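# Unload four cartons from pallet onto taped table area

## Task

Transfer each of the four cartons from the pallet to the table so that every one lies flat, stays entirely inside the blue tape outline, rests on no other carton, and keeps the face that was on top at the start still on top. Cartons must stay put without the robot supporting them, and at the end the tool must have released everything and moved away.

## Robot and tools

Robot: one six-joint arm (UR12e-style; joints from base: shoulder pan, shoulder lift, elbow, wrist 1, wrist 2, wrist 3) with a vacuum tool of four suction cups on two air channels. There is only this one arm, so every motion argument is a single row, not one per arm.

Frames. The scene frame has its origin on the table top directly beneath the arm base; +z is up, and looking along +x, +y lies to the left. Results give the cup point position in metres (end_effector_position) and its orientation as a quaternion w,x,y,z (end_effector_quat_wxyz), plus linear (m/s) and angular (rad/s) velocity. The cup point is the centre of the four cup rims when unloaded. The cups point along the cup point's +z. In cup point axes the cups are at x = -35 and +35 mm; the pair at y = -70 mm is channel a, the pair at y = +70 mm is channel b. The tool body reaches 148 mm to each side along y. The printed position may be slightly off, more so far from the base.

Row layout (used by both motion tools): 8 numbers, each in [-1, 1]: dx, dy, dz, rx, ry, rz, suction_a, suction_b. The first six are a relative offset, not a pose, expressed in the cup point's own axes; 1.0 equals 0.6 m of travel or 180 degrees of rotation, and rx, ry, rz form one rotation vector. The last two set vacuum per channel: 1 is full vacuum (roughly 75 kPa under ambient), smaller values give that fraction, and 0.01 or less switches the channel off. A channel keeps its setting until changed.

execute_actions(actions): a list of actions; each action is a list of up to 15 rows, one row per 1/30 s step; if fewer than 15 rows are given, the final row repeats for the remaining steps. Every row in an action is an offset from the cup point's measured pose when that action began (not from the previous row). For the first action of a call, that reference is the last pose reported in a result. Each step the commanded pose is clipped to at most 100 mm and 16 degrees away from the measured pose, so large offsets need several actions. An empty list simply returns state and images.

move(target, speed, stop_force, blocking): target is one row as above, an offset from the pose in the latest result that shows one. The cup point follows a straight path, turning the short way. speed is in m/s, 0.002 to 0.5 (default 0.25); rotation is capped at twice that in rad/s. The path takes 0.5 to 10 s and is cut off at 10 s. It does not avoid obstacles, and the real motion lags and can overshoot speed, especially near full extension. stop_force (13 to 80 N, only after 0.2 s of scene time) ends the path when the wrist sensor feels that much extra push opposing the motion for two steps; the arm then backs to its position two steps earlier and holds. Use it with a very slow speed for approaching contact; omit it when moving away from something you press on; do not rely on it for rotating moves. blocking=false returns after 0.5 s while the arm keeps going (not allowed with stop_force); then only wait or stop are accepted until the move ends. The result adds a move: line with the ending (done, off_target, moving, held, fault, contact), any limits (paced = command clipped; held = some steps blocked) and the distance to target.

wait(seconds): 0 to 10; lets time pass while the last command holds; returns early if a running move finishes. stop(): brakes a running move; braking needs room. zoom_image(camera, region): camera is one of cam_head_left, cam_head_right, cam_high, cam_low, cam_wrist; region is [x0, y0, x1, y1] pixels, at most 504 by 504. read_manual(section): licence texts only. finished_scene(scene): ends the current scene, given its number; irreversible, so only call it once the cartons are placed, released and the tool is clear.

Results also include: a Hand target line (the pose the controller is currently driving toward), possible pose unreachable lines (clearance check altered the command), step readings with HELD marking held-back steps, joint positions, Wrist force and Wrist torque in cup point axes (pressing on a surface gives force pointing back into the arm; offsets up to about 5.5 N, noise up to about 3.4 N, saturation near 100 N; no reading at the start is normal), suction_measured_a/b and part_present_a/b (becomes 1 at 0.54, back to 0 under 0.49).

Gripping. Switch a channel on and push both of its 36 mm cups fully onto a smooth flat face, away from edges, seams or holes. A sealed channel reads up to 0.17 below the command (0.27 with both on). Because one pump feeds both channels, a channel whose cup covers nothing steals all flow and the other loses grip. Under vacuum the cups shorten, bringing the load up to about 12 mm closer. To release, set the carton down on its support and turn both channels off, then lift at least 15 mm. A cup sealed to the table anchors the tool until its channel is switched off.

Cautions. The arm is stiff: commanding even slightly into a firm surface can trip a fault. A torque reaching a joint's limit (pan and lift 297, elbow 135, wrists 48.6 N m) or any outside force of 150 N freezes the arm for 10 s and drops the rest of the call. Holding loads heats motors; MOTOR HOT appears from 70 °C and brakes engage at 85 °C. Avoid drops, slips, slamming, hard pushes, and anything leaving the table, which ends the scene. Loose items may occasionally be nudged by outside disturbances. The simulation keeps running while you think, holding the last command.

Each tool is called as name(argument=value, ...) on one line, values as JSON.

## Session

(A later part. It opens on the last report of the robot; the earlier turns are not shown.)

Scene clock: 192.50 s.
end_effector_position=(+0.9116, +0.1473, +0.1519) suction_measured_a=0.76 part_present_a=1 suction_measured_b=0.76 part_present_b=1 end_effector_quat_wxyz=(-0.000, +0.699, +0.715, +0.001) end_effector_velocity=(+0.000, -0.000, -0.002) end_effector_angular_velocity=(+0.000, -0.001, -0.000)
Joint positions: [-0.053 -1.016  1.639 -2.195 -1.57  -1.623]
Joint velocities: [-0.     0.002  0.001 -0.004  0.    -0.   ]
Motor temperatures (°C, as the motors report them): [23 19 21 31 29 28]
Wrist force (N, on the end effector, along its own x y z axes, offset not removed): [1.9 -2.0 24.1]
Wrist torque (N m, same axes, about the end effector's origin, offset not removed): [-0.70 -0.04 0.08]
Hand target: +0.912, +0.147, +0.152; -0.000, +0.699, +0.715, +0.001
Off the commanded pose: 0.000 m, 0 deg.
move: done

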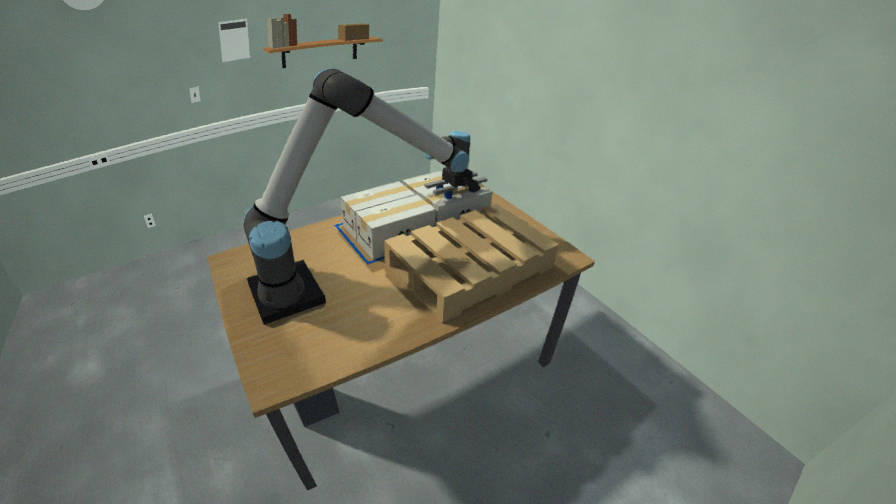

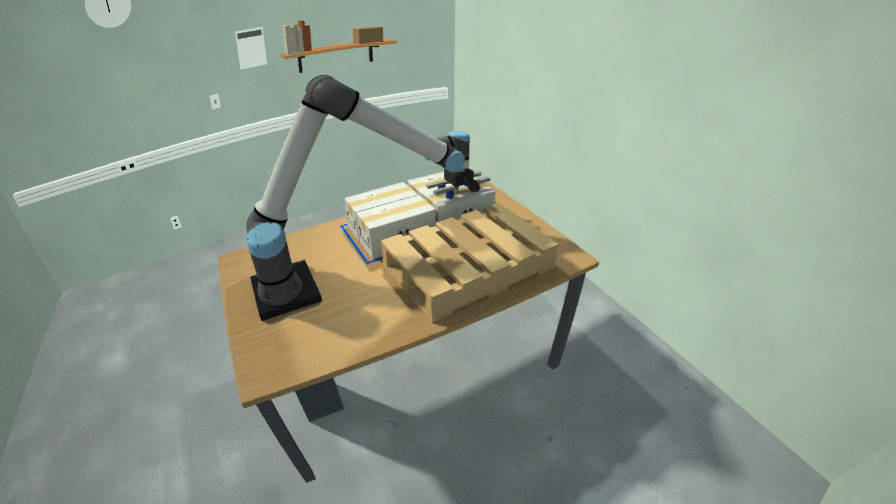

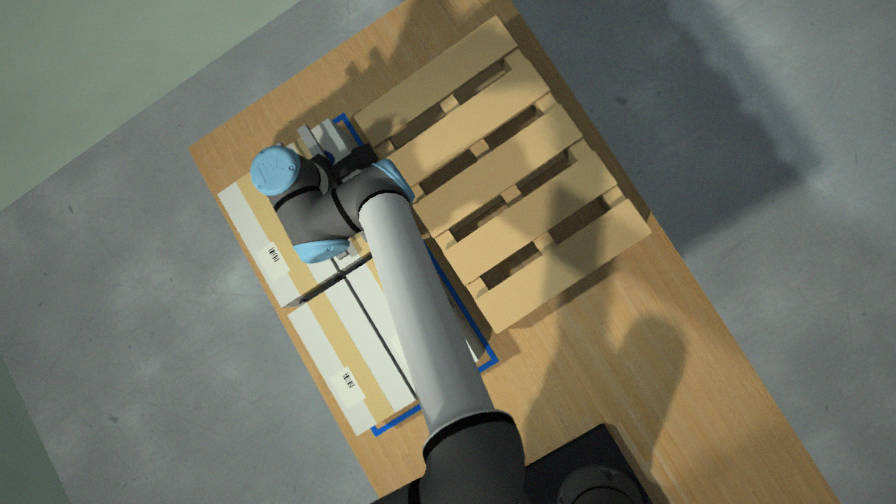

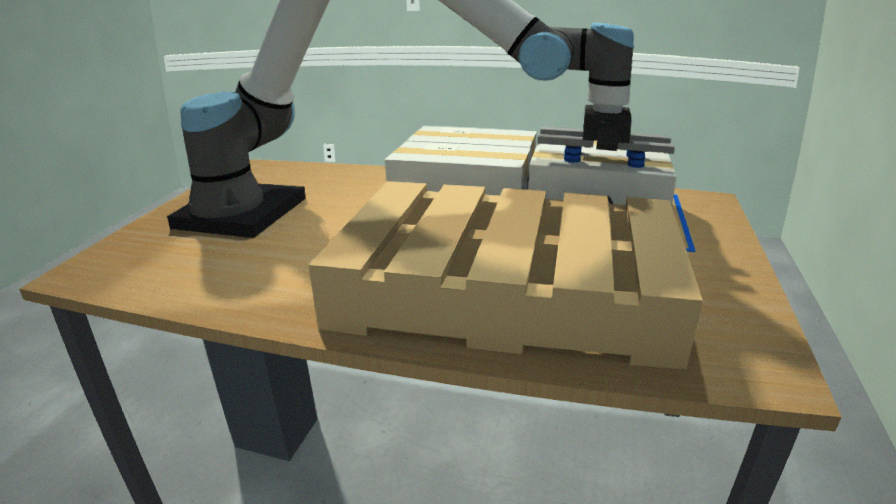

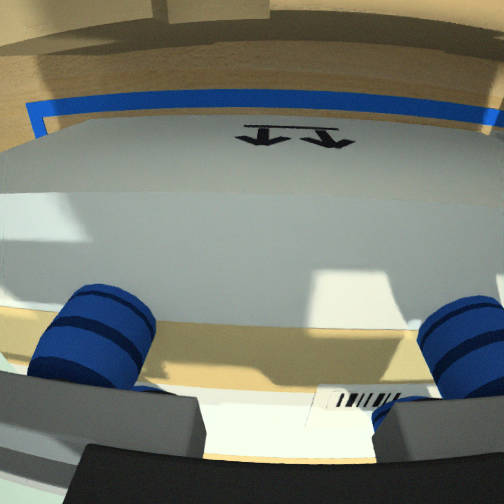

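Inside with margin.

move(target=[0,0,0.03,0,0,0,1,1], speed=0.008, stop_force=13)

execute_actions(actions=[[[0,0,-0.002,0,0,0,0,0]]])

move(target=[0,0,-0.1,0,0,0,0,0], speed=0.15)

move(target=[-0.5,0,-0.15,0,0,0,0,0], speed=0.35)

Scene clock: 201.30 s.
end_effector_position=(+0.9116, +0.1474, +0.1447) suction_measured_a=0.76 part_present_a=1 suction_measured_b=0.76 part_present_b=1 end_effector_quat_wxyz=(-0.000, +0.699, +0.715, +0.001) end_effector_velocity=(-0.001, +0.000, +0.002) end_effector_angular_velocity=(-0.000, +0.003, +0.000)
Joint positions: [-0.053 -1.009  1.643 -2.206 -1.57  -1.623]
Joint velocities: [ 0.    -0.003 -0.     0.006 -0.    -0.   ]
Motor temperatures (°C, as the motors report them): [23 19 21 31 29 28]
Wrist force (N, on the end effector, along its own x y z axes, offset not removed): [-2.0 4.7 -0.2]
Wrist torque (N m, same axes, about the end effector's origin, offset not removed): [-3.93 -0.71 -0.11]
Hand target: +0.912, +0.147, +0.145; -0.000, +0.699, +0.715, +0.001
Off the commanded pose: 0.011 m, 0 deg.
move: contact

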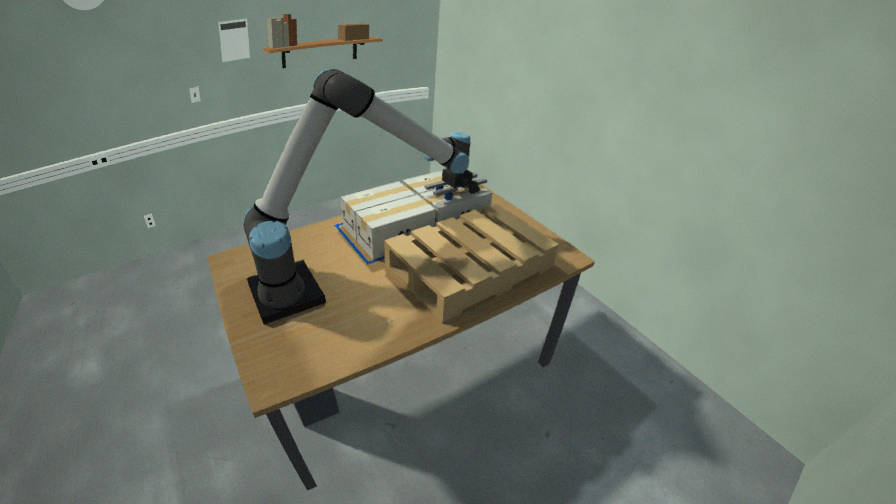

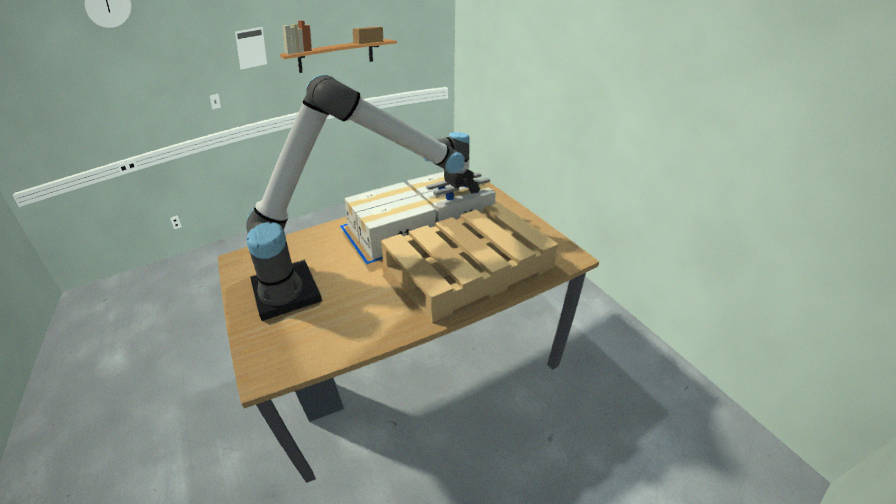

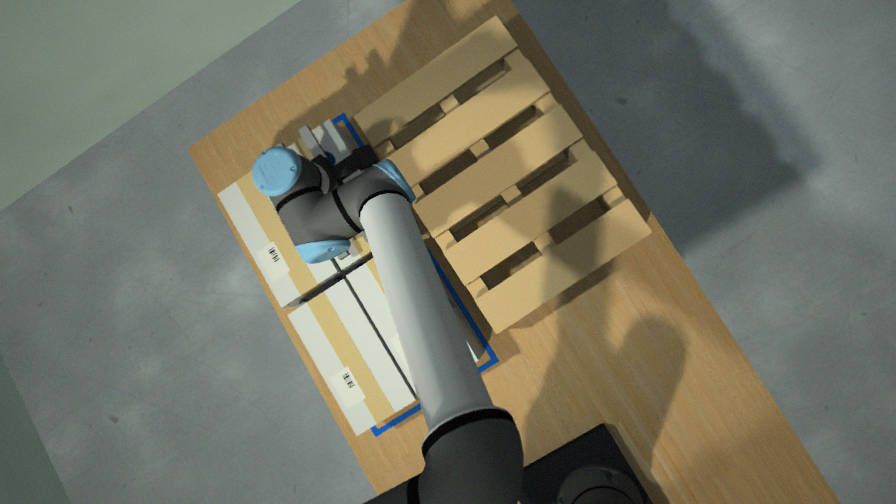

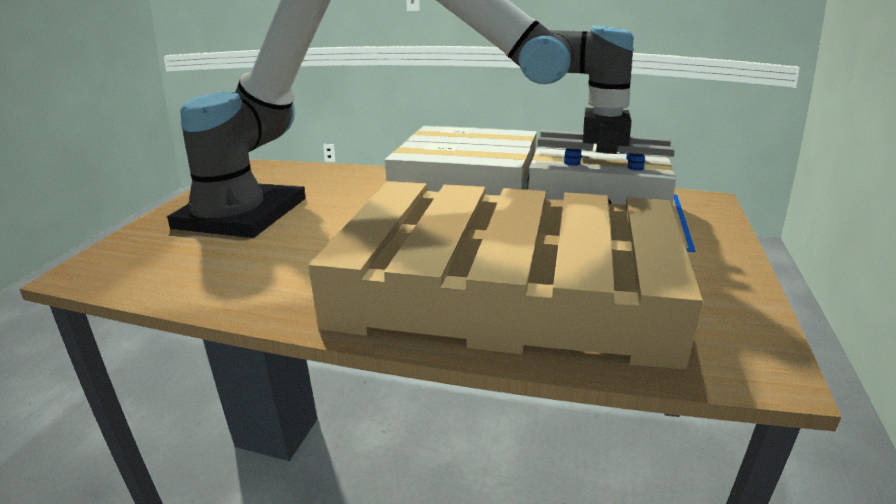

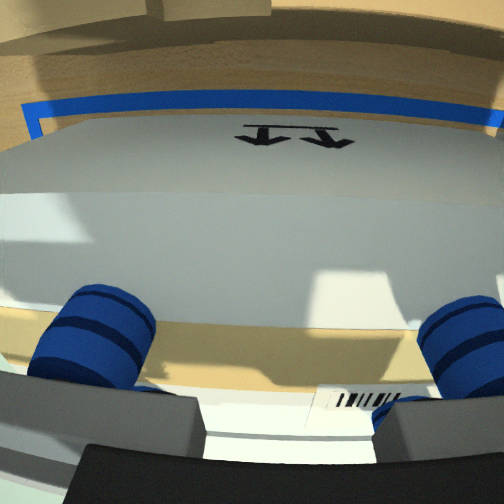

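Scene clock: 201.80 s.
end_effector_position=(+0.9117, +0.1474, +0.1460) suction_measured_a=0.01 part_present_a=0 suction_measured_b=0.01 part_present_b=0 end_effector_quat_wxyz=(-0.000, +0.699, +0.715, +0.001) end_effector_velocity=(-0.000, -0.000, -0.001) end_effector_angular_velocity=(+0.000, +0.002, +0.000)
Joint positions: [-0.053 -1.01   1.642 -2.204 -1.57  -1.623]
Joint velocities: [-0.     0.001  0.     0.     0.    -0.   ]
Motor temperatures (°C, as the motors report them): [23 19 21 31 29 28]
Wrist force (N, on the end effector, along its own x y z axes, offset not removed): [-1.2 -3.7 -49.6]
Wrist torque (N m, same axes, about the end effector's origin, offset not removed): [-0.29 0.07 -0.03]
Hand target: +0.912, +0.147, +0.146; -0.000, +0.699, +0.715, +0.001
Off the commanded pose: 0.000 m, 0 deg.
Step readings (end_effector_position):
0: (+0.9116, +0.1474, +0.1447)
1: (+0.9116, +0.1474, +0.1448)
2: (+0.9115, +0.1474, +0.1449)
4: (+0.9117, +0.1474, +0.1457)
8: (+0.9117, +0.1474, +0.1460)
15: end_effector_position above

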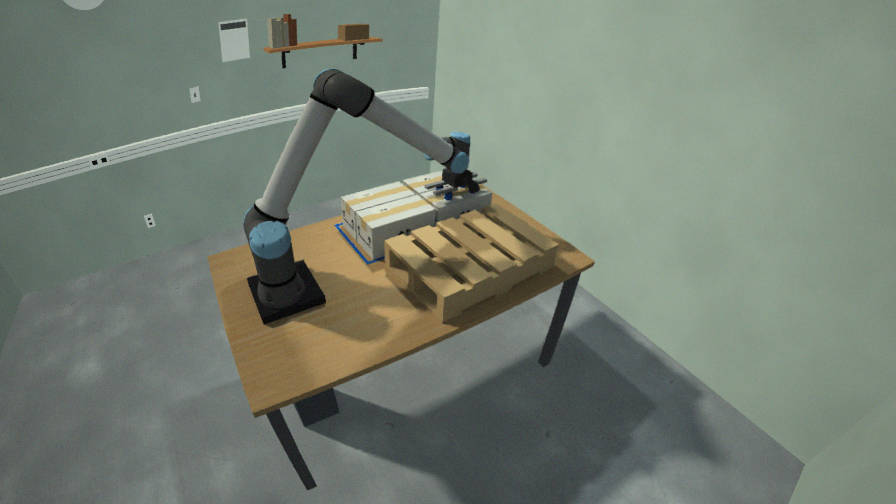

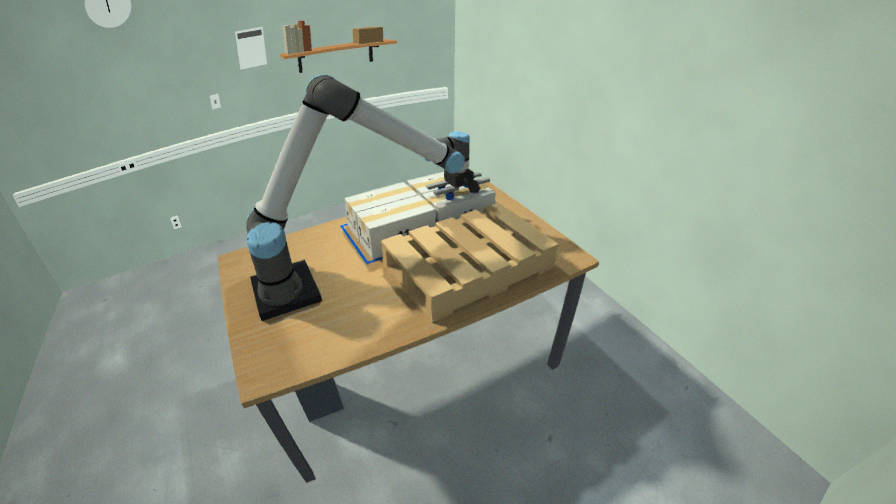

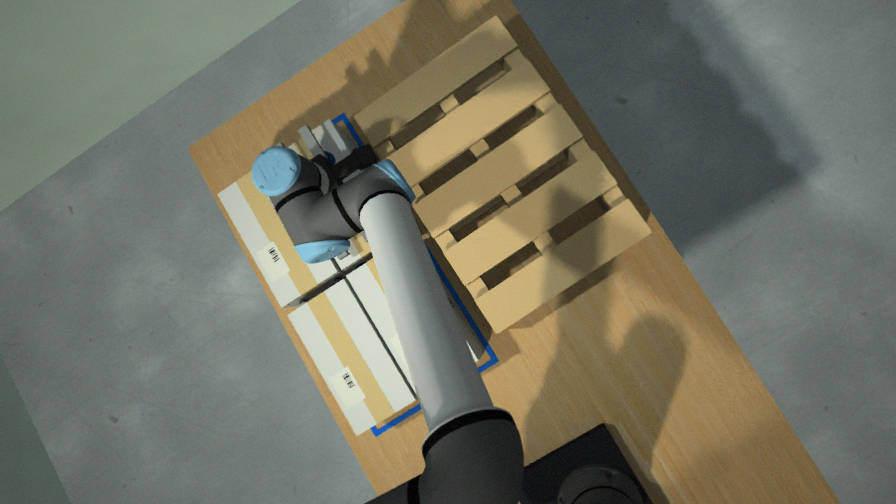

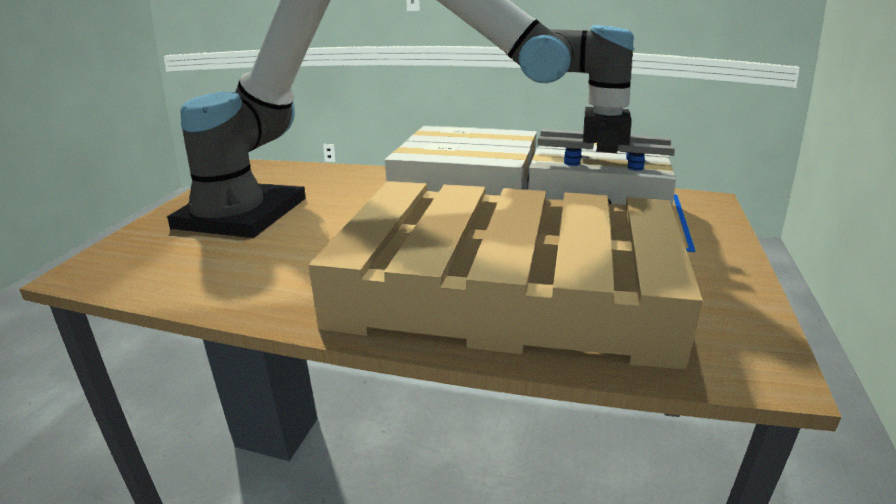

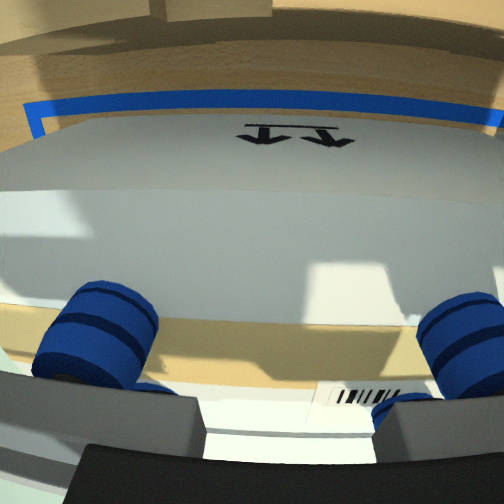

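Scene clock: 202.80 s.
end_effector_position=(+0.9116, +0.1473, +0.2056) suction_measured_a=0.01 part_present_a=0 suction_measured_b=0.01 part_present_b=0 end_effector_quat_wxyz=(-0.000, +0.699, +0.715, +0.001) end_effector_velocity=(-0.000, +0.000, +0.003) end_effector_angular_velocity=(-0.001, +0.000, +0.000)
Joint positions: [-0.053 -1.064  1.607 -2.114 -1.57  -1.623]
Joint velocities: [ 0.001 -0.002 -0.002  0.005 -0.001  0.   ]
Motor temperatures (°C, as the motors report them): [23 19 21 31 29 28]
Wrist force (N, on the end effector, along its own x y z axes, offset not removed): [1.7 0.9 -0.7]
Wrist torque (N m, same axes, about the end effector's origin, offset not removed): [0.00 -0.30 0.13]
Hand target: +0.912, +0.147, +0.206; -0.000, +0.699, +0.715, +0.001
Off the commanded pose: 0.000 m, 0 deg.
move: done

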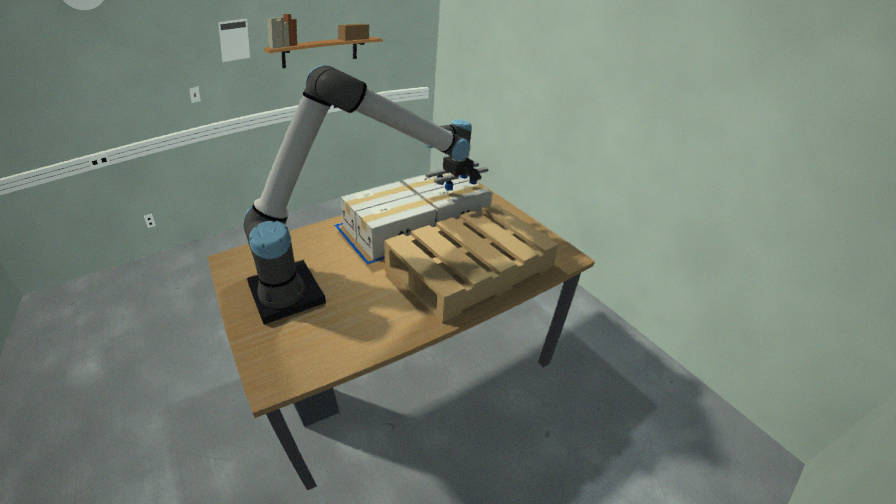

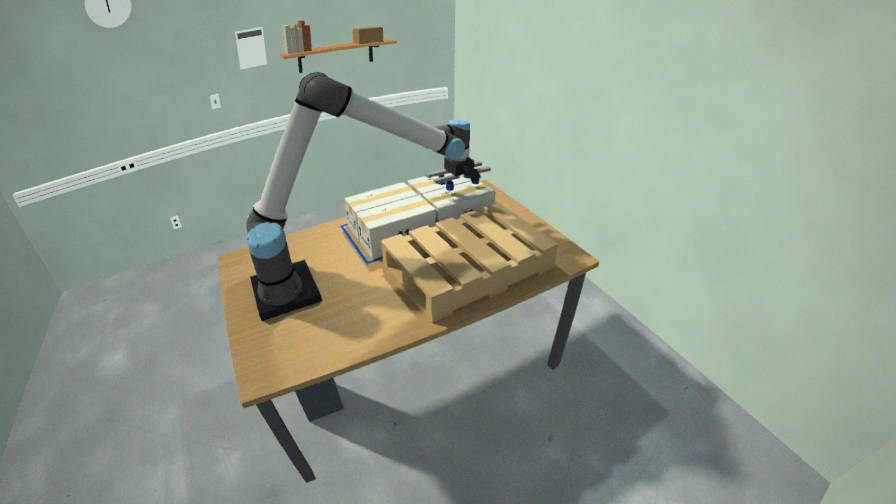

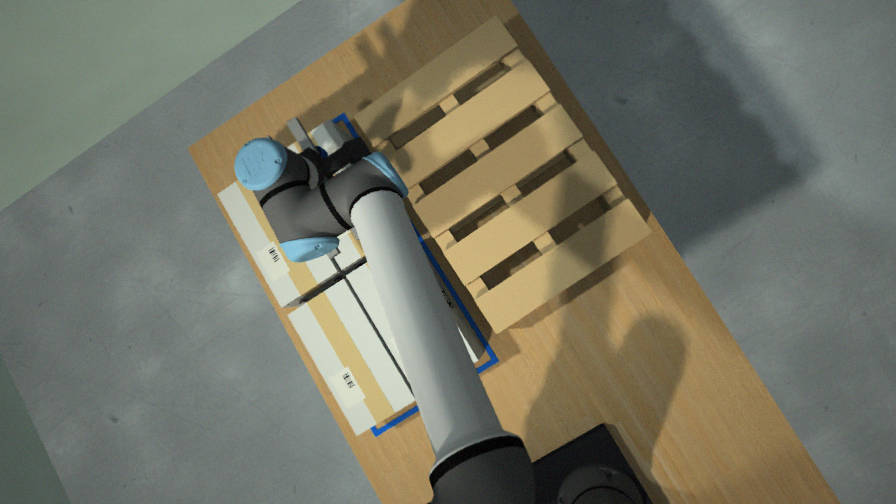

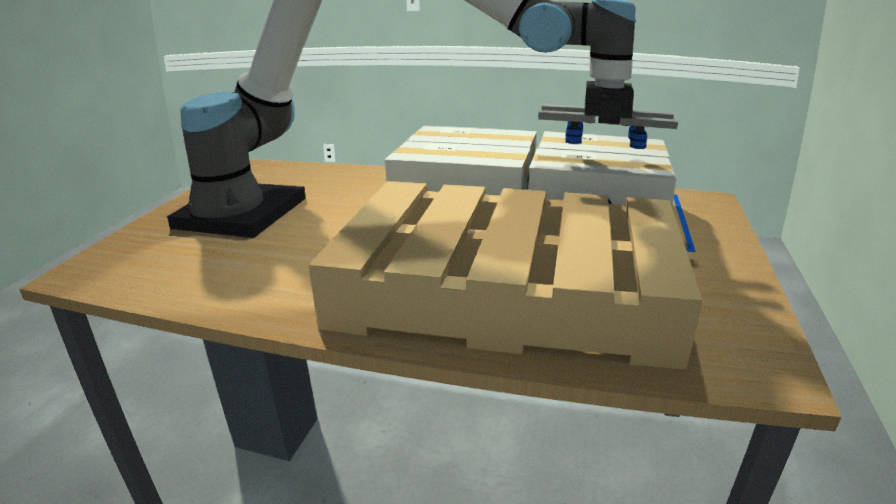

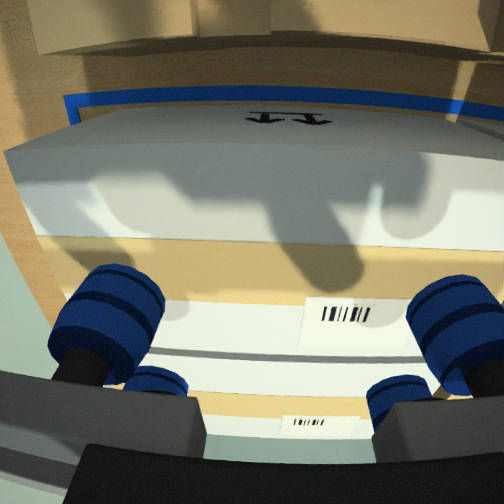

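Scene clock: 204.47 s.
end_effector_position=(+0.9185, -0.1523, +0.2951) suction_measured_a=0.01 part_present_a=0 suction_measured_b=0.01 part_present_b=0 end_effector_quat_wxyz=(+0.000, +0.699, +0.715, +0.001) end_effector_velocity=(+0.000, -0.002, +0.001) end_effector_angular_velocity=(+0.001, -0.000, +0.001)
Joint positions: [-0.376 -1.119  1.516 -1.968 -1.57  -1.946]
Joint velocities: [-0.002  0.001 -0.002  0.002  0.001 -0.002]
Motor temperatures (°C, as the motors report them): [23 19 21 31 29 28]
Wrist force (N, on the end effector, along its own x y z axes, offset not removed): [-0.9 1.9 -1.0]
Wrist torque (N m, same axes, about the end effector's origin, offset not removed): [0.13 0.04 0.05]
Hand target: +0.919, -0.153, +0.295; -0.000, +0.699, +0.715, +0.001
Off the commanded pose: 0.000 m, 0 deg.
move: done

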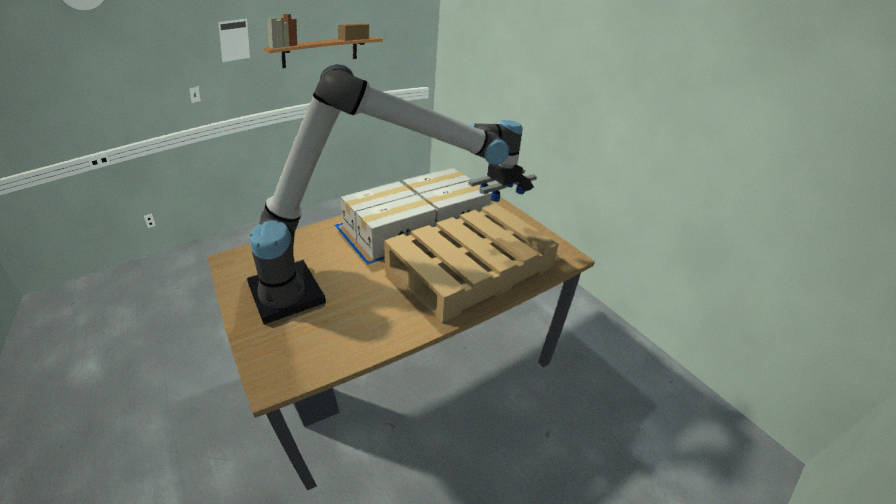

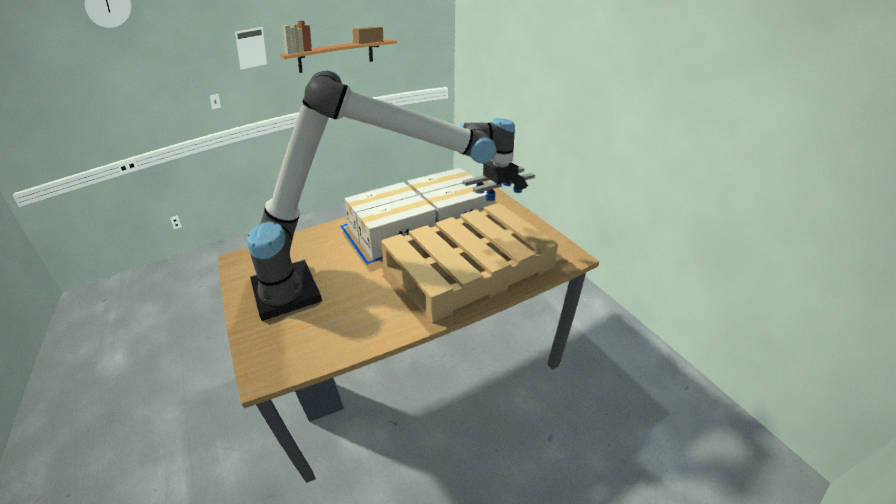

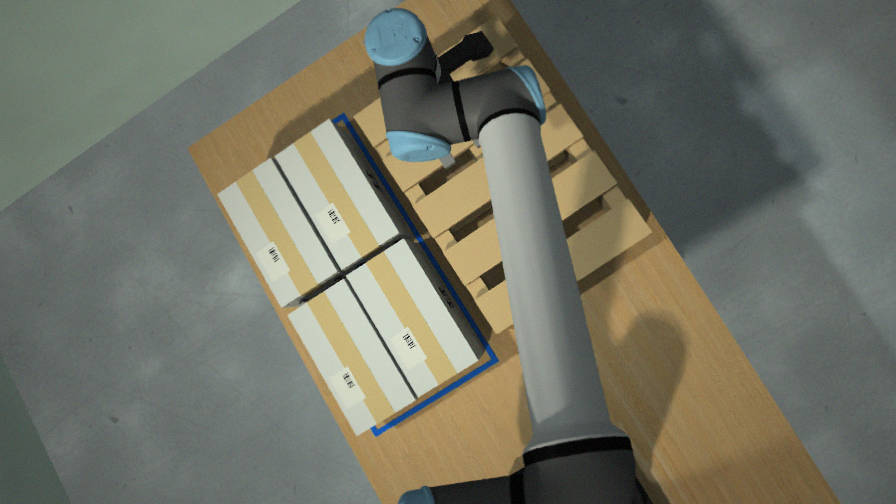

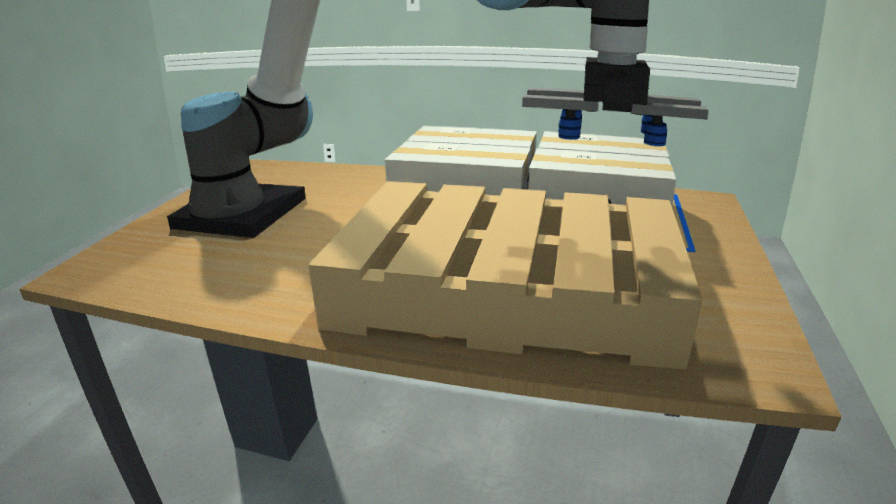

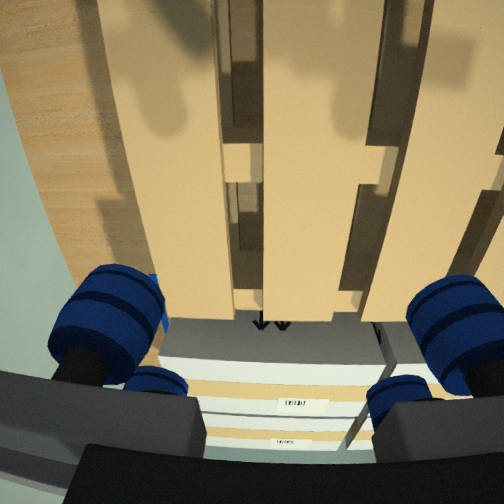

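finished_scene(scene=2)

The scene is finished: the task was done.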